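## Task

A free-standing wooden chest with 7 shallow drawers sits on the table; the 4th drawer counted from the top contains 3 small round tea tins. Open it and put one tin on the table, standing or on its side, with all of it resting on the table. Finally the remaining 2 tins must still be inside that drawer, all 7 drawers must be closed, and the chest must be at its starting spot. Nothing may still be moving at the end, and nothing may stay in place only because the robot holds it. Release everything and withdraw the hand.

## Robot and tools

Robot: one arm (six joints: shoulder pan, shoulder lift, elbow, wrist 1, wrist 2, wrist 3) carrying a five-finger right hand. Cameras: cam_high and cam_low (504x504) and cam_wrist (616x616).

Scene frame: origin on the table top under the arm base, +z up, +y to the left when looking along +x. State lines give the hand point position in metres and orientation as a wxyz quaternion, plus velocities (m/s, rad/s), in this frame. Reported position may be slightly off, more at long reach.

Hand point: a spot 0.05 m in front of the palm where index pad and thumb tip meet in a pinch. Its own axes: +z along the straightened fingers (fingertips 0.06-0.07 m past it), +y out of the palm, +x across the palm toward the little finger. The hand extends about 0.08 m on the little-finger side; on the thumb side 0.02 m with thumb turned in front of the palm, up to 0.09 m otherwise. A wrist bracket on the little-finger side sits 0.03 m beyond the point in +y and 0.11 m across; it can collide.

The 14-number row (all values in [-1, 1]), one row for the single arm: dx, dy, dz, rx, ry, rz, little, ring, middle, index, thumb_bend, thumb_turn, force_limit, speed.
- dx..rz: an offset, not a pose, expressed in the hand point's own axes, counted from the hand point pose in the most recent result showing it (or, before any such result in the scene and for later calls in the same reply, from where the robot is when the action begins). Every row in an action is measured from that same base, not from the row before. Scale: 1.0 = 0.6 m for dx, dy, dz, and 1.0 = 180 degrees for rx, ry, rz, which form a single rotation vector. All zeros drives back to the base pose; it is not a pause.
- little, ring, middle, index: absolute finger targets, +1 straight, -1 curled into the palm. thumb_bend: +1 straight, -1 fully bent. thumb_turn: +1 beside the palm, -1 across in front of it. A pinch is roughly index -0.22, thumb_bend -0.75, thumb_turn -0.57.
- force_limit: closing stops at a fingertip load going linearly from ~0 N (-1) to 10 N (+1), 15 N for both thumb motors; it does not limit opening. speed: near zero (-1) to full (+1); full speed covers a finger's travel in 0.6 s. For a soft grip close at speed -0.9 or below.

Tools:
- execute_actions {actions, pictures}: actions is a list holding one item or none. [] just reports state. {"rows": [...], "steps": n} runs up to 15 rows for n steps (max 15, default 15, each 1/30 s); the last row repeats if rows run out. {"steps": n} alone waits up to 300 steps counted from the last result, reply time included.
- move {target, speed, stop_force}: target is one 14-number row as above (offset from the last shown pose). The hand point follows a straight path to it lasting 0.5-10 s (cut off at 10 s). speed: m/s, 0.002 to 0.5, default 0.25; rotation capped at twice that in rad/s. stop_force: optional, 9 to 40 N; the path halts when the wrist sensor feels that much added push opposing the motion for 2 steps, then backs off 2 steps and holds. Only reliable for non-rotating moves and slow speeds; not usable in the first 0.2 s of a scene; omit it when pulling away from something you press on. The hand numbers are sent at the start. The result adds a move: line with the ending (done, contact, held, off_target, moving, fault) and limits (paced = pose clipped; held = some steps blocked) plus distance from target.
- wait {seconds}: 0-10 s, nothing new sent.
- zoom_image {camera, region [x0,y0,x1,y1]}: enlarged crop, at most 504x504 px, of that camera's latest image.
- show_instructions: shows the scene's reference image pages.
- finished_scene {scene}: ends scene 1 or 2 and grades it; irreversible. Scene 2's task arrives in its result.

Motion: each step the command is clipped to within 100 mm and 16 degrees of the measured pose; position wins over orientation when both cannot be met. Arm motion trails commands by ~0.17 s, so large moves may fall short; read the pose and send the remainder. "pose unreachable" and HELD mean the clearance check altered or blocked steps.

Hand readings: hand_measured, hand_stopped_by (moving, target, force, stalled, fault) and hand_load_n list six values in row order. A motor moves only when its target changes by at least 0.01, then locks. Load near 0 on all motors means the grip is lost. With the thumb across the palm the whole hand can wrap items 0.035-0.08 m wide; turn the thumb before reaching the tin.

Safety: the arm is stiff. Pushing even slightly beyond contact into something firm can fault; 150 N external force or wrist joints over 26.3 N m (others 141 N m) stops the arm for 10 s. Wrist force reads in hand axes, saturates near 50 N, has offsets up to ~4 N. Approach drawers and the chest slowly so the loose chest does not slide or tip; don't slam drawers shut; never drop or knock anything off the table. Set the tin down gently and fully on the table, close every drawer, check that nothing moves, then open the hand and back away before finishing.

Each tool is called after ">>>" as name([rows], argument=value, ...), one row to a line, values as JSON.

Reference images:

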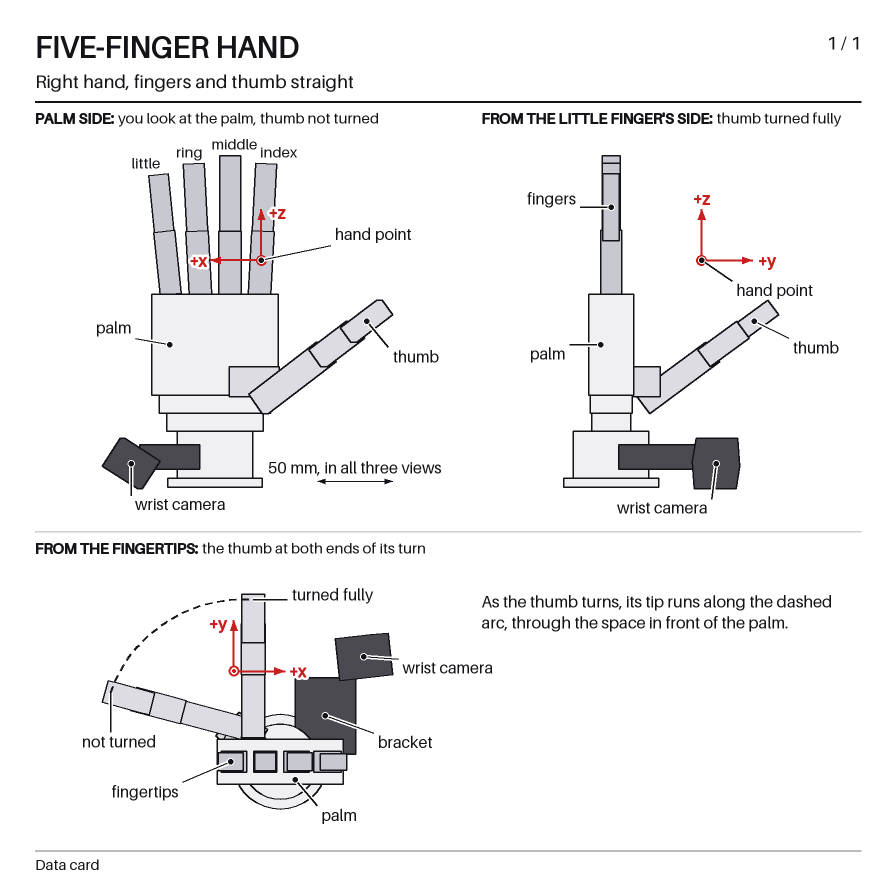

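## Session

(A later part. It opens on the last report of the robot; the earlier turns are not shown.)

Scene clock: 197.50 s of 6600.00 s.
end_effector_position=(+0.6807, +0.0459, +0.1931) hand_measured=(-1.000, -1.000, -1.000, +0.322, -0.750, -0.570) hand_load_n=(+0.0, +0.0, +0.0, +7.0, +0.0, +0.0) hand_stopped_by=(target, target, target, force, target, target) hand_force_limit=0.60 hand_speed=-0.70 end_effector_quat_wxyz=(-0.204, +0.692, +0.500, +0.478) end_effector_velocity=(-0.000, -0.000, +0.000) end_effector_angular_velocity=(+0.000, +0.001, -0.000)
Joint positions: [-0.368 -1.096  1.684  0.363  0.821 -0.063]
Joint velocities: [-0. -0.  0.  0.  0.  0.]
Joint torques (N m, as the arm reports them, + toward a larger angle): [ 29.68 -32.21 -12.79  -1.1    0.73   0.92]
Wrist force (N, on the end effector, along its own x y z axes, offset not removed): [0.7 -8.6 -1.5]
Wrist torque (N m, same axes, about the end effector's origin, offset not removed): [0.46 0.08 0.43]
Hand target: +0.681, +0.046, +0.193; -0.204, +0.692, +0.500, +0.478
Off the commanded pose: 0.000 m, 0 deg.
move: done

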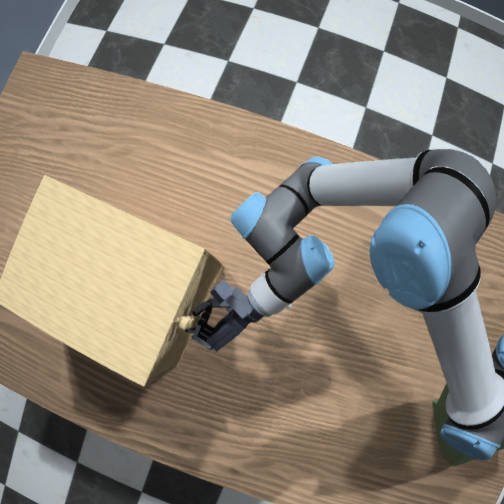

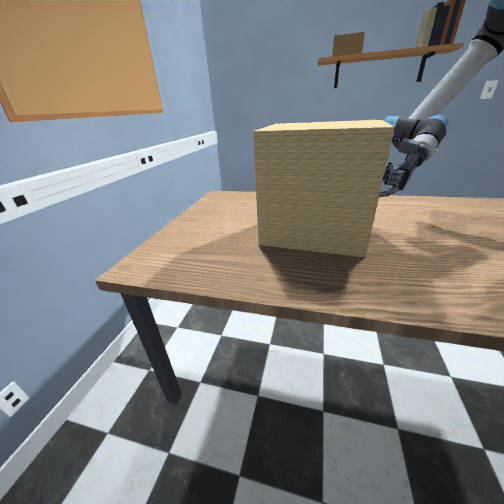

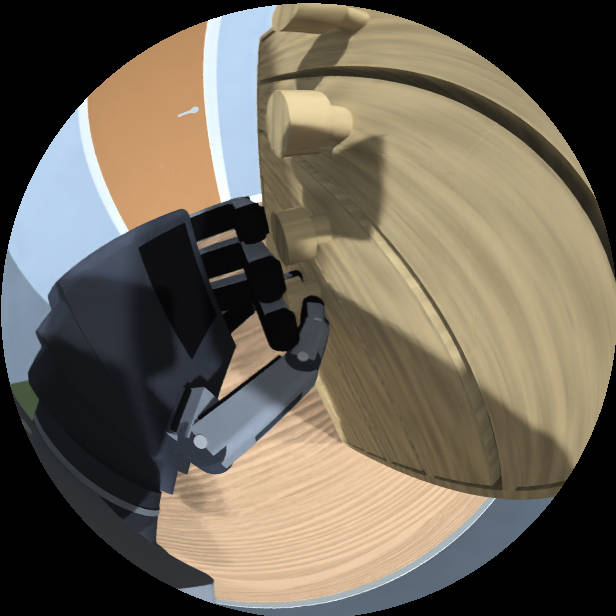

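>>> execute_actions([
  {"rows": [[0, 0, 0, 0, 0, 0, -1, -1, -1, 0.6, -0.75, -0.57, 0.2, 0.3]], "steps": 8},
], pictures=false)

>>> move(target=[0, -0.016, -0.007, -0.04, 0, 0, -1, -1, -1, 0.6, -0.45, -0.57, 0.2, -0.3], speed=0.03)

>>> zoom_image(camera="cam_wrist", region=[230, 200, 380, 350])

>>> zoom_image(camera="cam_high", region=[170, 280, 240, 350])

Scene clock: 205.07 s of 6600.00 s.
end_effector_position=(+0.6808, +0.0459, +0.1932) hand_measured=(-1.000, -1.000, -1.000, +0.600, -0.750, -0.570) hand_load_n=(+0.0, +0.0, +0.0, +0.0, +0.0, +0.0) hand_stopped_by=(target, target, target, moving, target, target) hand_force_limit=0.20 hand_speed=0.30 end_effector_quat_wxyz=(-0.204, +0.692, +0.500, +0.478) end_effector_velocity=(+0.001, -0.000, +0.000) end_effector_angular_velocity=(-0.001, -0.001, -0.000)
Joint positions: [-0.368 -1.096  1.684  0.363  0.821 -0.063]
Joint velocities: [-0.     0.    -0.001  0.    -0.    -0.   ]
Joint torques (N m, as the arm reports them, + toward a larger angle): [ 21.8  -49.51  -1.99   2.25  -1.12  -1.22]
Wrist force (N, on the end effector, along its own x y z axes, offset not removed): [1.9 3.0 0.9]
Wrist torque (N m, same axes, about the end effector's origin, offset not removed): [0.31 0.11 0.39]
Hand target: +0.681, +0.046, +0.193; -0.204, +0.692, +0.500, +0.478
Off the commanded pose: 0.000 m, 0 deg.
Steps of this call (steps 1 to 90: nothing new was sent; then 4.30 s passed at rest; steps 91 to 98: all 8 steps of this action). Readings (end_effector_position | what the end effector reports):
91: (+0.6807, +0.0460, +0.1932) | hand_measured=(-1.000, -1.000, -1.000, +0.322, -0.750, -0.570) hand_load_n=(+0.0, +0.0, +0.0, +6.5, +0.0, +0.0) hand_stopped_by=(target, target, target, moving, target, target) hand_force_limit=0.20 hand_speed=0.30
92: (+0.6807, +0.0460, +0.1932) | hand_measured=(-1.000, -1.000, -1.000, +0.322, -0.750, -0.570) hand_load_n=(+0.0, +0.0, +0.0, +6.5, +0.0, +0.0) hand_stopped_by=(target, target, target, moving, target, target) hand_force_limit=0.20 hand_speed=0.30
94: (+0.6808, +0.0459, +0.1932) | hand_measured=(-1.000, -1.000, -1.000, +0.386, -0.750, -0.570) hand_load_n=(+0.0, +0.0, +0.0, +0.5, +0.0, +0.0) hand_stopped_by=(target, target, target, moving, target, target) hand_force_limit=0.20 hand_speed=0.30
98: the state above

Scene clock: 207.63 s of 6600.00 s.
end_effector_position=(+0.6704, +0.0467, +0.1932) hand_measured=(-1.000, -1.000, -1.000, +0.600, -0.450, -0.570) hand_load_n=(+0.0, +0.0, +0.0, +0.0, +0.0, +0.0) hand_stopped_by=(target, target, target, target, target, target) hand_force_limit=0.20 hand_speed=-0.30 end_effector_quat_wxyz=(-0.161, +0.704, +0.470, +0.509) end_effector_velocity=(-0.001, -0.001, -0.000) end_effector_angular_velocity=(-0.001, -0.006, -0.013)
Joint positions: [-0.364 -1.152  1.819  0.111  0.824  0.057]
Joint velocities: [-0.    -0.006  0.014 -0.028  0.002  0.014]
Joint torques (N m, as the arm reports them, + toward a larger angle): [ 30.38 -48.73   7.53  -0.2    0.92   1.72]
Wrist force (N, on the end effector, along its own x y z axes, offset not removed): [-0.6 -0.6 -1.2]
Wrist torque (N m, same axes, about the end effector's origin, offset not removed): [0.08 0.51 0.08]
Hand target: +0.670, +0.047, +0.193; -0.160, +0.704, +0.469, +0.509
Off the commanded pose: 0.000 m, 0 deg.
move: done

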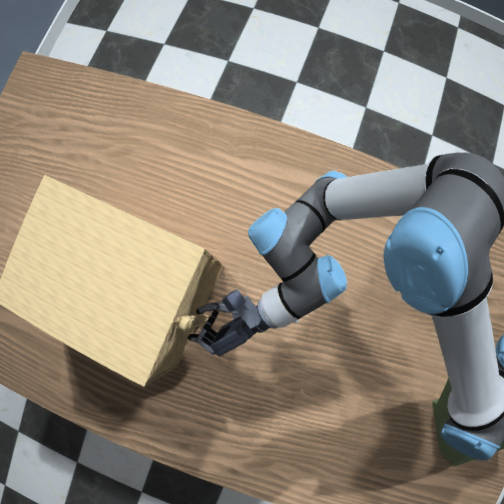

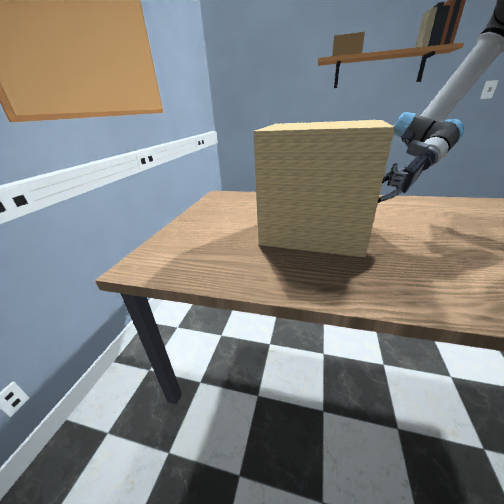

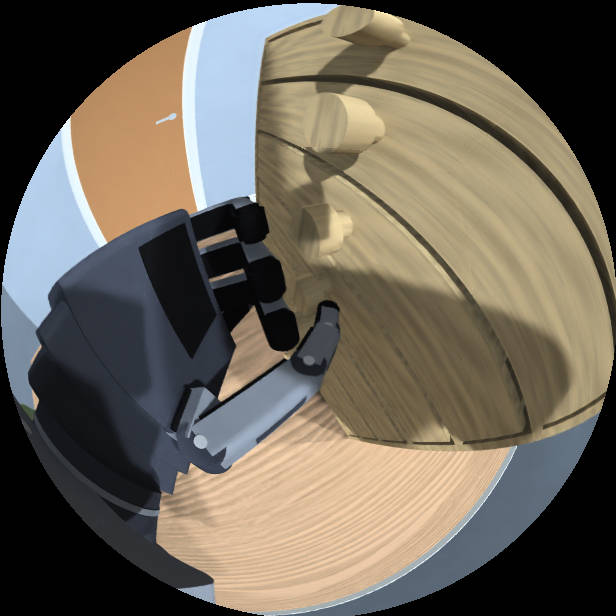

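Region (230, 200, 380, 350) of cam_wrist's 616x616 image, scaled by 3.360, with more detail than that image has.

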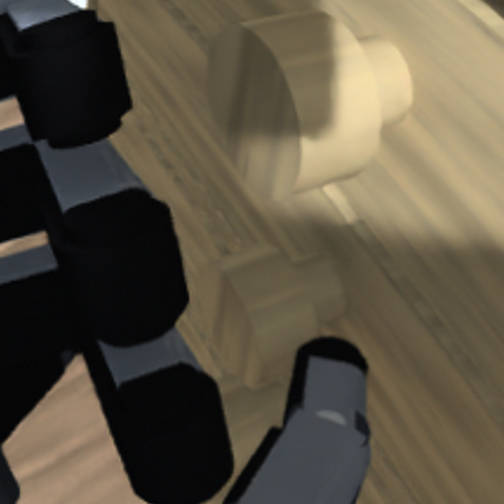

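Region (170, 280, 240, 350) of cam_high's 504x504 image, scaled by 7.200, with more detail than that image has.

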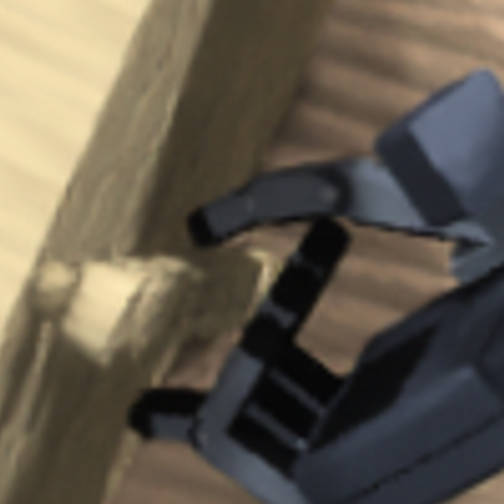

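>>> move(target=[-0.001, -0.006, 0.011, 0, 0, 0, -1, -1, -1, 0.6, -0.45, -0.57, 0.2, -0.3], speed=0.015)

>>> move(target=[0, 0, 0, 0, 0, 0, -1, -1, -1, -0.22, -0.45, -0.57, 0.2, -0.7])

>>> zoom_image(camera="cam_wrist", region=[230, 200, 380, 350])

>>> zoom_image(camera="cam_high", region=[170, 280, 240, 350])

Scene clock: 211.20 s of 6600.00 s.
end_effector_position=(+0.6711, +0.0527, +0.1891) hand_measured=(-1.000, -1.000, -1.000, +0.600, -0.450, -0.570) hand_load_n=(+0.0, +0.0, +0.0, +0.0, +0.0, +0.0) hand_stopped_by=(target, target, target, target, target, target) hand_force_limit=0.20 hand_speed=-0.30 end_effector_quat_wxyz=(-0.161, +0.704, +0.469, +0.509) end_effector_velocity=(+0.001, +0.001, -0.001) end_effector_angular_velocity=(-0.001, -0.001, +0.000)
Joint positions: [-0.354 -1.14   1.818  0.094  0.831  0.066]
Joint velocities: [ 0.003  0.004 -0.002 -0.004  0.002  0.002]
Joint torques (N m, as the arm reports them, + toward a larger angle): [ 30.76 -24.07 -21.69  -0.29   1.19   1.94]
Wrist force (N, on the end effector, along its own x y z axes, offset not removed): [1.2 2.7 1.5]
Wrist torque (N m, same axes, about the end effector's origin, offset not removed): [0.33 0.04 0.47]
Hand target: +0.671, +0.053, +0.189; -0.161, +0.704, +0.470, +0.509
Off the commanded pose: 0.000 m, 0 deg.
move: done

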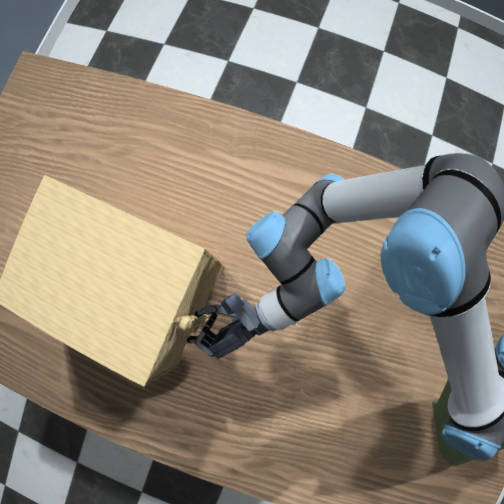

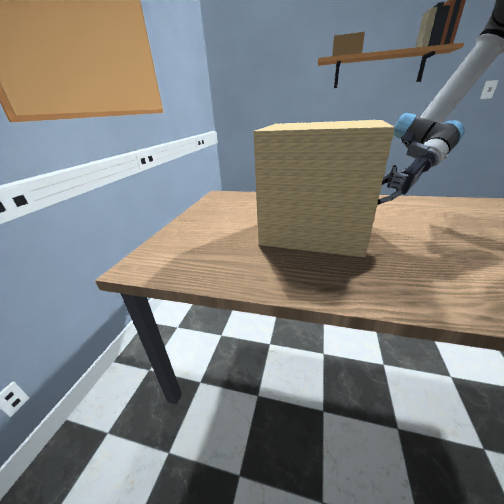

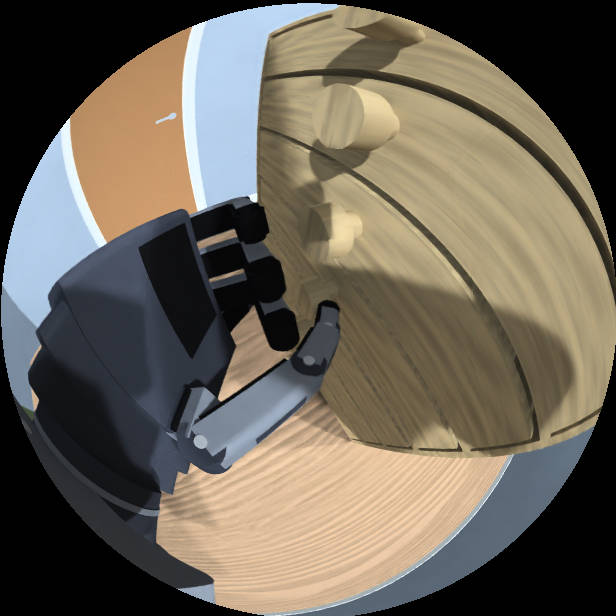

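Scene clock: 212.53 s of 6600.00 s.
end_effector_position=(+0.6711, +0.0528, +0.1890) hand_measured=(-1.000, -1.000, -1.000, +0.070, -0.450, -0.570) hand_load_n=(+0.0, +0.0, +0.0, +6.0, +2.0, +0.0) hand_stopped_by=(target, target, target, force, target, target) hand_force_limit=0.20 hand_speed=-0.70 end_effector_quat_wxyz=(-0.161, +0.704, +0.470, +0.509) end_effector_velocity=(-0.001, +0.000, -0.000) end_effector_angular_velocity=(+0.001, +0.002, -0.000)
Joint positions: [-0.354 -1.14   1.818  0.094  0.831  0.066]
Joint velocities: [-0.     0.     0.001 -0.     0.     0.001]
Joint torques (N m, as the arm reports them, + toward a larger angle): [  5.28 -49.61  -6.74   2.84  -3.88  -1.8 ]
Wrist force (N, on the end effector, along its own x y z axes, offset not removed): [1.2 0.2 0.4]
Wrist torque (N m, same axes, about the end effector's origin, offset not removed): [0.43 -0.04 0.57]
Hand target: +0.671, +0.053, +0.189; -0.161, +0.704, +0.469, +0.509
Off the commanded pose: 0.000 m, 0 deg.
move: done

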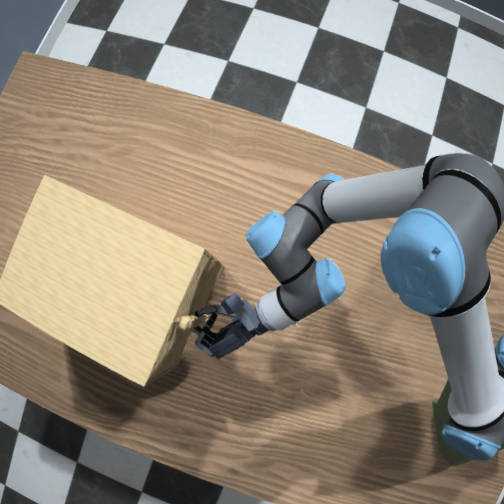

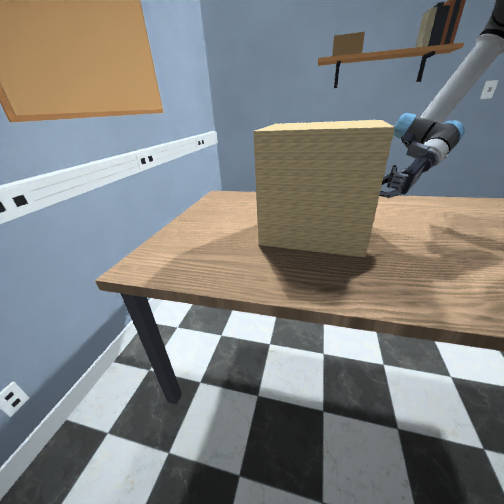

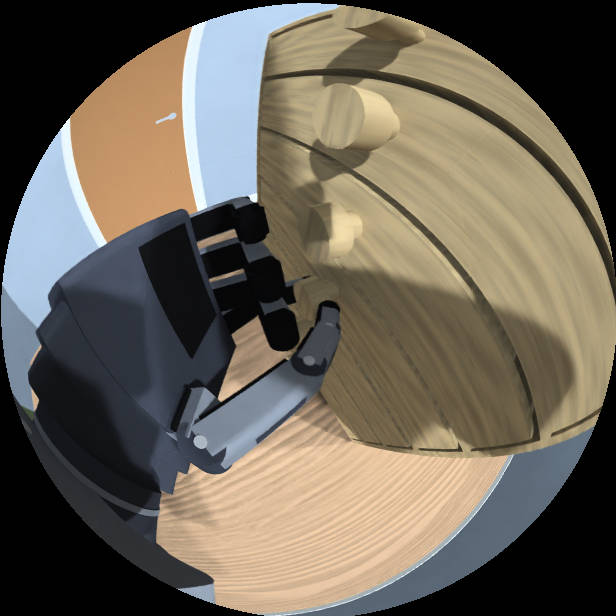

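Region (230, 200, 380, 350) of cam_wrist's 616x616 image, scaled by 3.360, with more detail than that image has.

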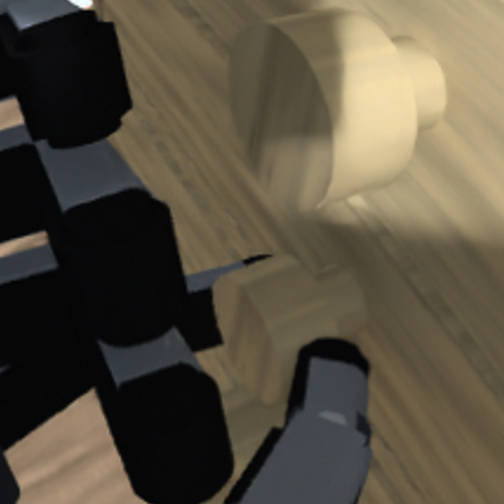

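Region (170, 280, 240, 350) of cam_high's 504x504 image, scaled by 7.200, with more detail than that image has.

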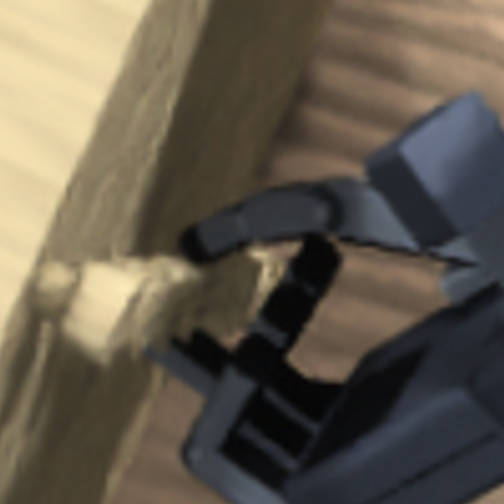

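>>> execute_actions([
  {"rows": [[0, 0, 0, 0, 0, 0, -1, -1, -1, -0.3, -0.45, -0.57, 0.9, -0.8]], "steps": 10},
], pictures=false)

>>> move(target=[0, -0.029, -0.0167, 0, 0, 0, -1, -1, -1, -0.3, -0.45, -0.57, 0.9, -0.8], speed=0.015)

>>> zoom_image(camera="cam_high", region=[140, 240, 280, 380])

Scene clock: 214.83 s of 6600.00 s.
end_effector_position=(+0.6711, +0.0527, +0.1891) hand_measured=(-1.000, -1.000, -1.000, +0.054, -0.448, -0.570) hand_load_n=(+0.0, +0.0, +0.0, +11.0, +3.0, -0.5) hand_stopped_by=(target, target, target, force, target, target) hand_force_limit=0.90 hand_speed=-0.80 end_effector_quat_wxyz=(-0.161, +0.704, +0.469, +0.509) end_effector_velocity=(+0.001, -0.000, +0.001) end_effector_angular_velocity=(-0.000, -0.002, -0.000)
Joint positions: [-0.354 -1.14   1.818  0.094  0.831  0.066]
Joint velocities: [ 0.001 -0.001 -0.001 -0.    -0.     0.   ]
Joint torques (N m, as the arm reports them, + toward a larger angle): [ 10.52 -42.09   2.11   0.    -3.46  -1.87]
Wrist force (N, on the end effector, along its own x y z axes, offset not removed): [0.6 -4.6 0.6]
Wrist torque (N m, same axes, about the end effector's origin, offset not removed): [-0.01 -0.17 0.30]
Hand target: +0.671, +0.053, +0.189; -0.161, +0.704, +0.470, +0.509
Off the commanded pose: 0.000 m, 0 deg.
Steps of this call (steps 1 to 59: nothing new was sent; steps 60 to 69: all 10 steps of this action). Readings (end_effector_position | what the end effector reports):
60: (+0.6711, +0.0527, +0.1891) | hand_measured=(-1.000, -1.000, -1.000, +0.070, -0.450, -0.570) hand_load_n=(+0.0, +0.0, +0.0, +6.0, +1.5, +0.0) hand_stopped_by=(target, target, target, moving, target, target) hand_force_limit=0.90 hand_speed=-0.80
61: (+0.6711, +0.0527, +0.1891) | hand_measured=(-1.000, -1.000, -1.000, +0.070, -0.450, -0.570) hand_load_n=(+0.0, +0.0, +0.0, +6.0, +1.5, +0.0) hand_stopped_by=(target, target, target, moving, target, target) hand_force_limit=0.90 hand_speed=-0.80
63: (+0.6711, +0.0527, +0.1891) | hand_measured=(-1.000, -1.000, -1.000, +0.062, -0.448, -0.570) hand_load_n=(+0.0, +0.0, +0.0, +8.5, +2.0, +0.0) hand_stopped_by=(target, target, target, moving, target, target) hand_force_limit=0.90 hand_speed=-0.80
67: (+0.6711, +0.0527, +0.1891) | hand_measured=(-1.000, -1.000, -1.000, +0.054, -0.448, -0.570) hand_load_n=(+0.0, +0.0, +0.0, +11.0, +3.0, -0.5) hand_stopped_by=(target, target, target, force, target, target) hand_force_limit=0.90 hand_speed=-0.80
69: the state above

Scene clock: 216.67 s of 6600.00 s.
end_effector_position=(+0.6514, +0.0545, +0.1890) hand_measured=(-1.000, -1.000, -1.000, +0.054, -0.448, -0.570) hand_load_n=(+0.0, +0.0, +0.0, +10.0, +4.5, -0.5) hand_stopped_by=(target, target, target, force, target, target) hand_force_limit=0.90 hand_speed=-0.80 end_effector_quat_wxyz=(-0.161, +0.704, +0.469, +0.509) end_effector_velocity=(-0.002, -0.001, +0.000) end_effector_angular_velocity=(-0.001, -0.001, -0.001)
Joint positions: [-0.369 -1.164  1.88   0.065  0.82   0.052]
Joint velocities: [-0.002 -0.003  0.006 -0.004 -0.001 -0.001]
Joint torques (N m, as the arm reports them, + toward a larger angle): [  5.35 -47.69   8.34  -0.52  -4.52  -2.09]
Wrist force (N, on the end effector, along its own x y z axes, offset not removed): [-1.1 1.0 2.1]
Wrist torque (N m, same axes, about the end effector's origin, offset not removed): [-0.02 0.12 0.25]
Hand target: +0.651, +0.054, +0.189; -0.161, +0.704, +0.469, +0.509
Off the commanded pose: 0.000 m, 0 deg.
move: done

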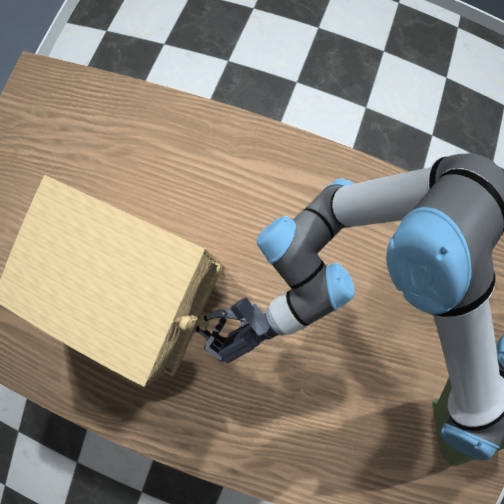

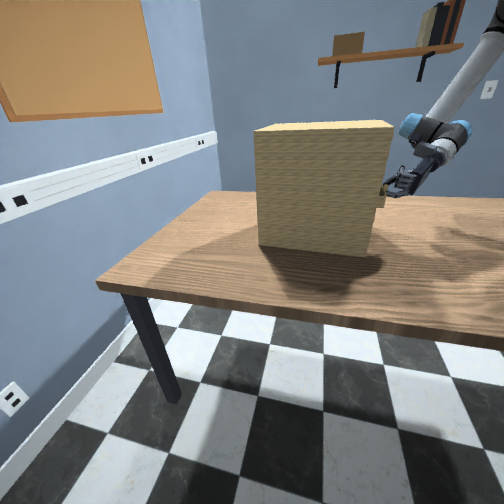

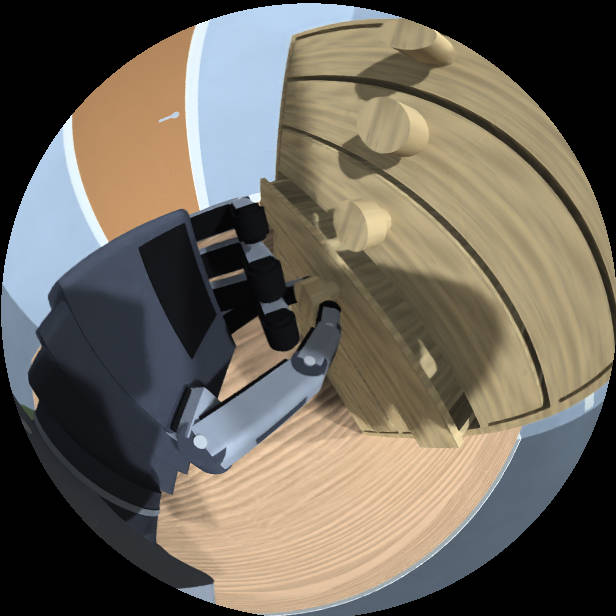

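Region (140, 240, 280, 380) of cam_high's 504x504 image, scaled by 3.600, with more detail than that image has.

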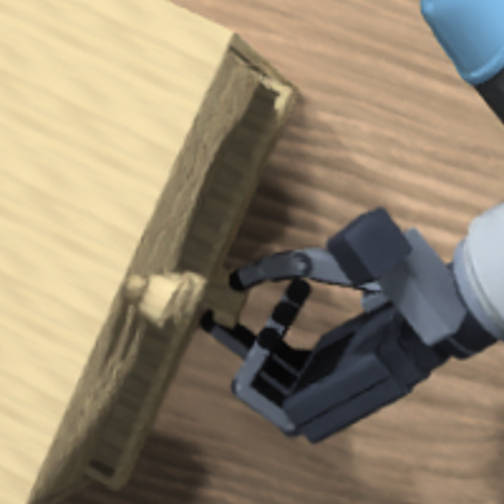

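>>> move(target=[0, -0.072, -0.0417, 0, 0, 0, -1, -1, -1, -0.3, -0.45, -0.57, 0.9, -0.8], speed=0.03)

>>> zoom_image(camera="cam_high", region=[140, 240, 300, 400])

Scene clock: 219.83 s of 6600.00 s.
end_effector_position=(+0.6020, +0.0588, +0.1889) hand_measured=(-1.000, -1.000, -1.000, +0.054, -0.448, -0.570) hand_load_n=(+0.0, +0.0, +0.0, +10.0, +4.5, -0.5) hand_stopped_by=(target, target, target, force, target, target) hand_force_limit=0.90 hand_speed=-0.80 end_effector_quat_wxyz=(-0.161, +0.704, +0.470, +0.509) end_effector_velocity=(-0.003, +0.000, +0.000) end_effector_angular_velocity=(-0.000, -0.001, -0.000)
Joint positions: [-0.413 -1.219  2.031 -0.001  0.789  0.008]
Joint velocities: [-0.003 -0.003  0.008 -0.004 -0.002 -0.003]
Joint torques (N m, as the arm reports them, + toward a larger angle): [  2.68 -44.19  11.12  -0.09  -4.49  -1.87]
Wrist force (N, on the end effector, along its own x y z axes, offset not removed): [-0.5 -0.3 2.5]
Wrist torque (N m, same axes, about the end effector's origin, offset not removed): [-0.32 -0.10 0.24]
Hand target: +0.602, +0.059, +0.189; -0.161, +0.704, +0.469, +0.509
Off the commanded pose: 0.000 m, 0 deg.
move: done

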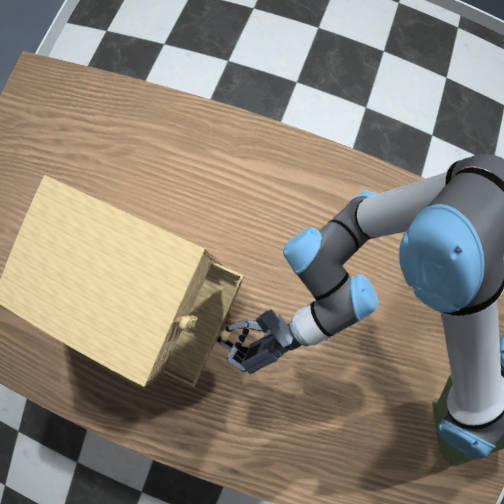

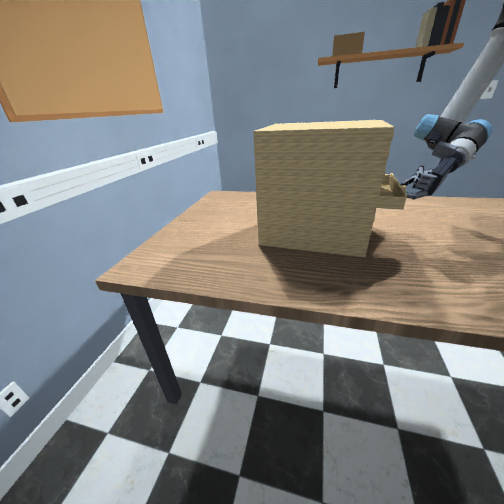

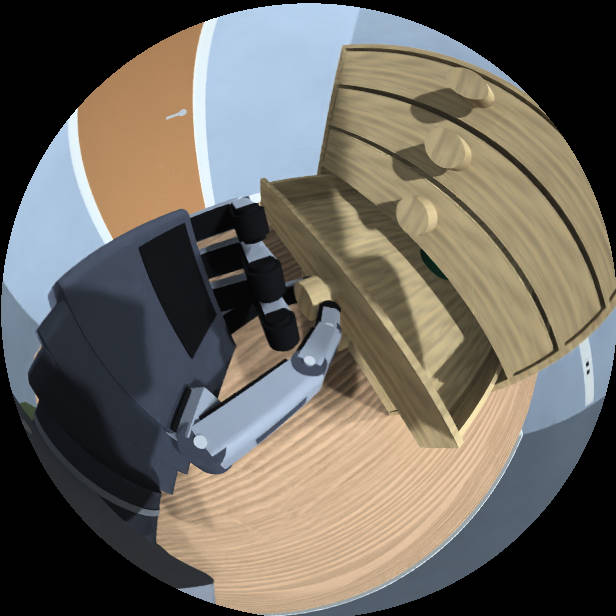

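Region (140, 240, 300, 400) of cam_high's 504x504 image, scaled by 3.150, with more detail than that image has.

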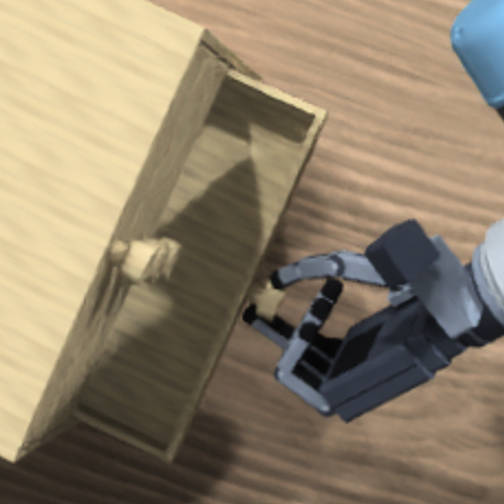

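>>> move(target=[0, -0.108, -0.0625, 0, 0, 0, -1, -1, -1, -0.3, -0.45, -0.57, 0.9, -0.8], speed=0.03)

>>> zoom_image(camera="cam_high", region=[140, 240, 320, 420])

>>> zoom_image(camera="cam_wrist", region=[260, 150, 560, 450])

Scene clock: 224.33 s of 6600.00 s.
end_effector_position=(+0.5277, +0.0653, +0.1887) hand_measured=(-1.000, -1.000, -1.000, +0.054, -0.448, -0.570) hand_load_n=(+0.0, +0.0, +0.0, +10.5, +4.0, -0.5) hand_stopped_by=(target, target, target, force, target, target) hand_force_limit=0.90 hand_speed=-0.80 end_effector_quat_wxyz=(-0.161, +0.704, +0.470, +0.509) end_effector_velocity=(-0.002, -0.001, -0.000) end_effector_angular_velocity=(-0.000, -0.000, -0.001)
Joint positions: [-0.508 -1.278  2.248 -0.082  0.727 -0.095]
Joint velocities: [-0.006 -0.002  0.007 -0.002 -0.003 -0.005]
Joint torques (N m, as the arm reports them, + toward a larger angle): [  2.74 -41.41  16.75   0.19  -4.51  -1.81]
Wrist force (N, on the end effector, along its own x y z axes, offset not removed): [-0.3 1.4 1.1]
Wrist torque (N m, same axes, about the end effector's origin, offset not removed): [0.17 0.01 0.31]
Hand target: +0.527, +0.065, +0.189; -0.161, +0.704, +0.470, +0.509
Off the commanded pose: 0.000 m, 0 deg.
move: done

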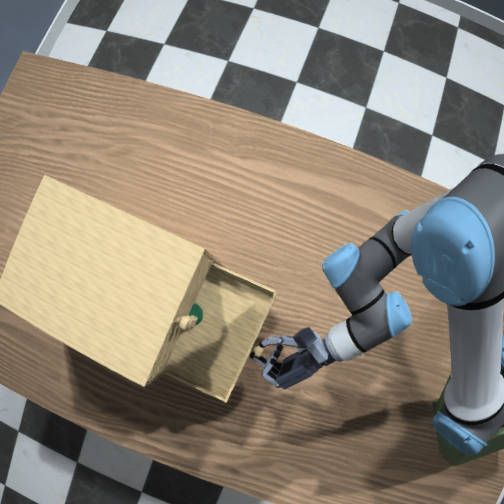

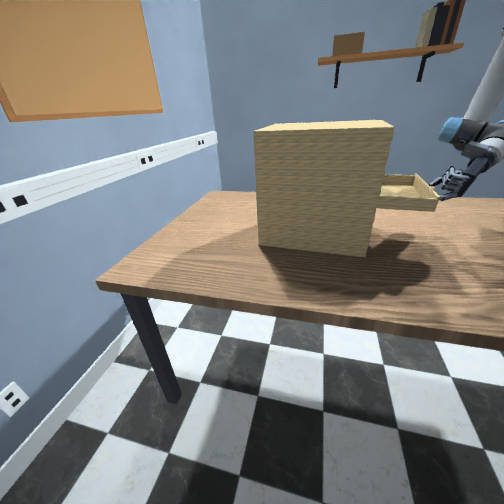

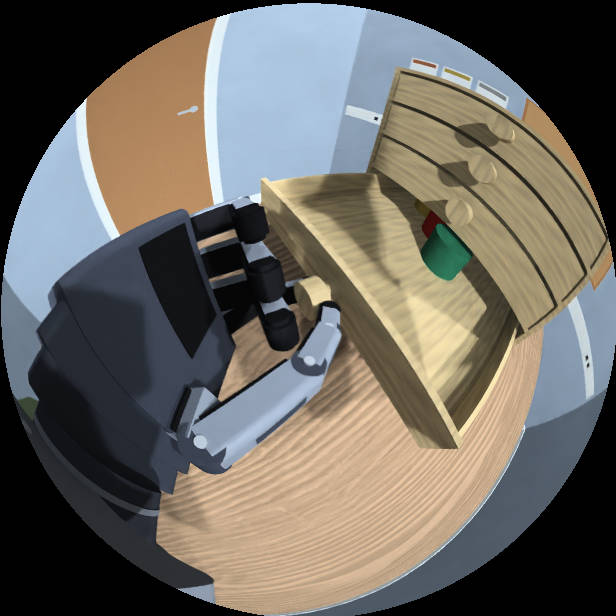

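Region (140, 240, 320, 420) of cam_high's 504x504 image, scaled by 2.800, with more detail than that image has.

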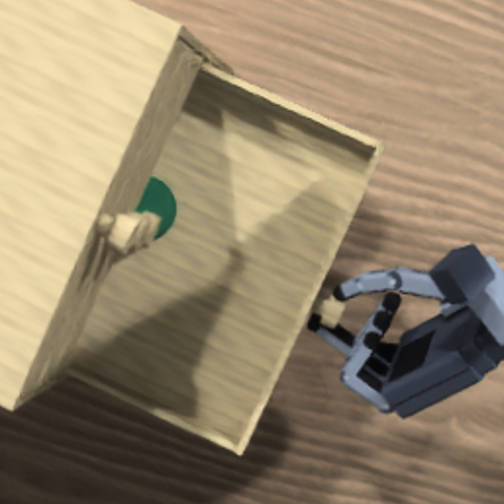

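Region (260, 150, 560, 450) of cam_wrist's 616x616 image, scaled by 1.680, with more detail than that image has.

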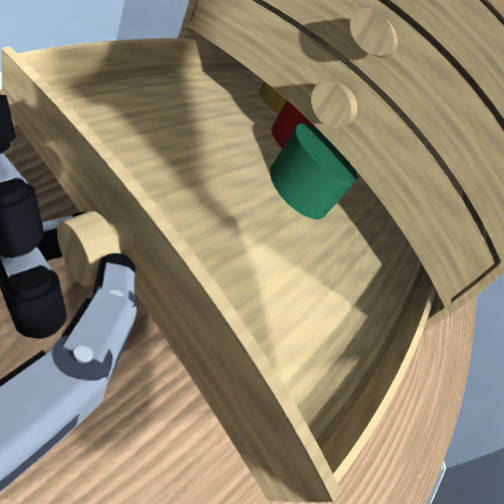

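>>> move(target=[0, -0.072, -0.0417, 0, 0, 0, -1, -1, -1, -0.3, -0.45, -0.57, 0.9, -0.8], speed=0.025)

>>> zoom_image(camera="cam_high", region=[140, 250, 330, 440])

>>> zoom_image(camera="cam_wrist", region=[260, 150, 560, 450])

Scene clock: 229.10 s of 6600.00 s.
end_effector_position=(+0.4783, +0.0696, +0.1887) hand_measured=(-1.000, -1.000, -1.000, +0.054, -0.448, -0.570) hand_load_n=(+0.0, +0.0, +0.0, +10.5, +4.0, -0.5) hand_stopped_by=(target, target, target, force, target, target) hand_force_limit=0.90 hand_speed=-0.80 end_effector_quat_wxyz=(-0.161, +0.704, +0.470, +0.509) end_effector_velocity=(-0.002, +0.000, -0.000) end_effector_angular_velocity=(+0.001, +0.000, +0.001)
Joint positions: [-0.604 -1.291  2.388 -0.117  0.669 -0.216]
Joint velocities: [-0.006  0.002  0.006  0.    -0.004 -0.009]
Joint torques (N m, as the arm reports them, + toward a larger angle): [ -0.22 -13.41  19.57   0.3   -4.5   -1.92]
Wrist force (N, on the end effector, along its own x y z axes, offset not removed): [-0.1 0.0 1.5]
Wrist torque (N m, same axes, about the end effector's origin, offset not removed): [-0.20 -0.01 0.29]
Hand target: +0.478, +0.070, +0.189; -0.161, +0.704, +0.469, +0.509
Off the commanded pose: 0.000 m, 0 deg.
move: done

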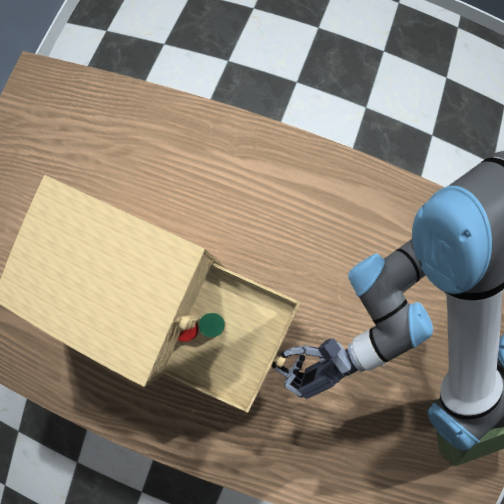

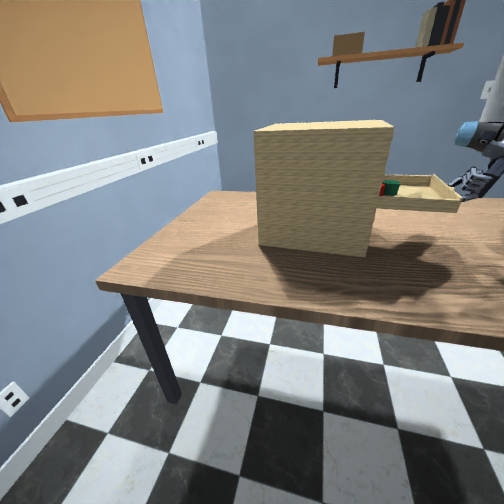

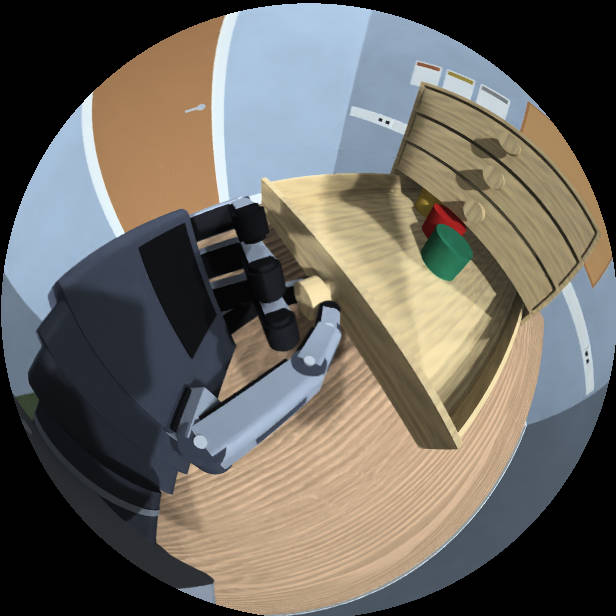

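Region (140, 250, 330, 440) of cam_high's 504x504 image, scaled by 2.653, with more detail than that image has.

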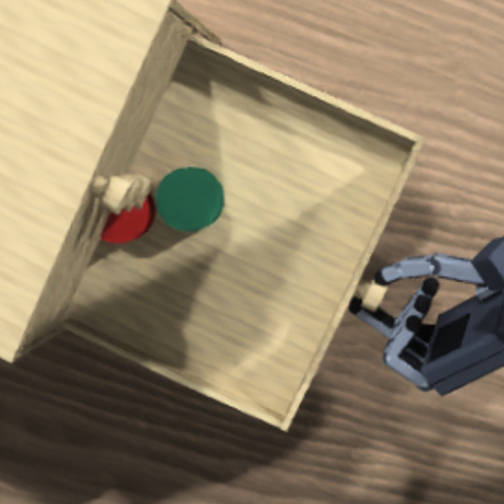

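Region (260, 150, 560, 450) of cam_wrist's 616x616 image, scaled by 1.680, with more detail than that image has.

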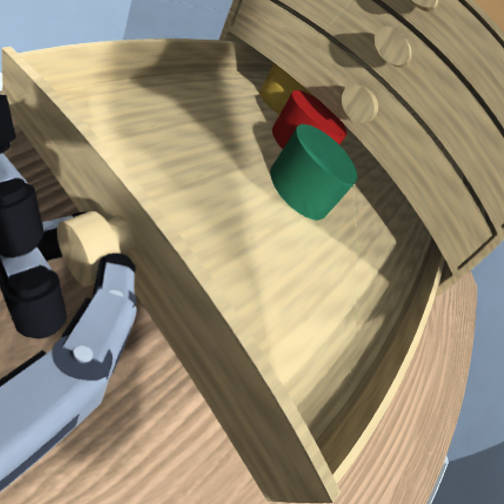

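>>> move(target=[0, -0.043, -0.025, 0, 0, 0, -1, -1, -1, -0.3, -0.45, -0.57, 0.9, -0.8], speed=0.02)

>>> zoom_image(camera="cam_high", region=[140, 250, 330, 440])

Scene clock: 242.03 s of 6600.00 s.
end_effector_position=(+0.4489, +0.0721, +0.1887) hand_measured=(-1.000, -1.000, -1.000, +0.054, -0.448, -0.570) hand_load_n=(+0.0, +0.0, +0.0, +10.5, +3.5, -0.5) hand_stopped_by=(target, target, target, force, target, target) hand_force_limit=0.90 hand_speed=-0.80 end_effector_quat_wxyz=(-0.161, +0.704, +0.470, +0.509) end_effector_velocity=(-0.003, +0.001, +0.000) end_effector_angular_velocity=(+0.002, +0.002, +0.001)
Joint positions: [-0.685 -1.276  2.471 -0.124  0.627 -0.331]
Joint velocities: [-0.01   0.003  0.008  0.004 -0.005 -0.015]
Joint torques (N m, as the arm reports them, + toward a larger angle): [  0.42 -12.74  20.26   4.85  -4.52  -2.09]
Wrist force (N, on the end effector, along its own x y z axes, offset not removed): [1.0 2.0 0.6]
Wrist torque (N m, same axes, about the end effector's origin, offset not removed): [0.15 -0.10 0.37]
Hand target: +0.449, +0.072, +0.189; -0.161, +0.704, +0.470, +0.509
Off the commanded pose: 0.000 m, 0 deg.
After step 90, 8.17 s passed at rest.
move: done

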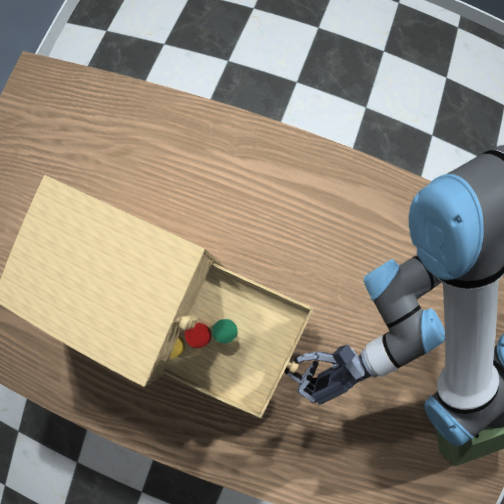

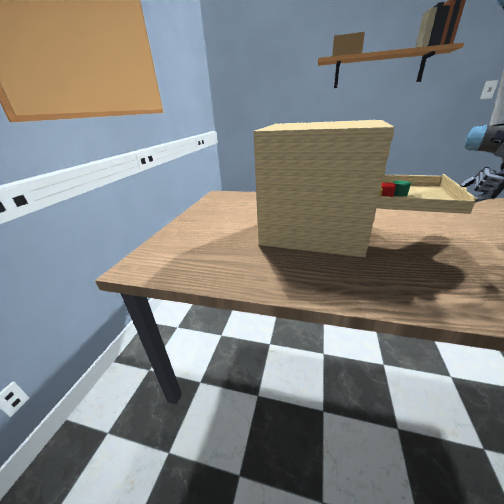

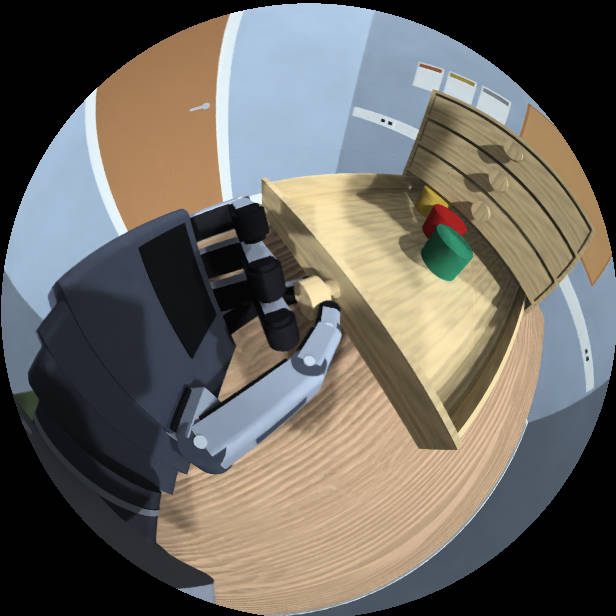

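Region (140, 250, 330, 440) of cam_high's 504x504 image, scaled by 2.653, with more detail than that image has.

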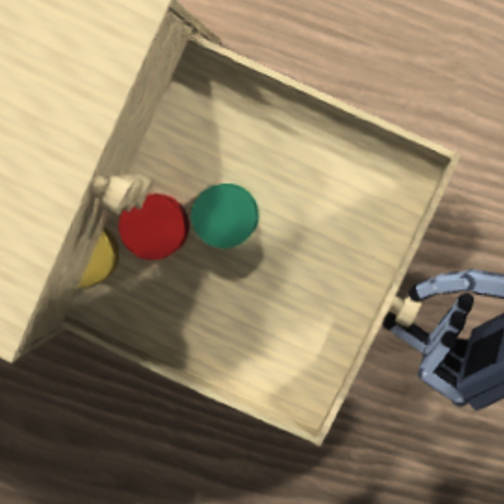

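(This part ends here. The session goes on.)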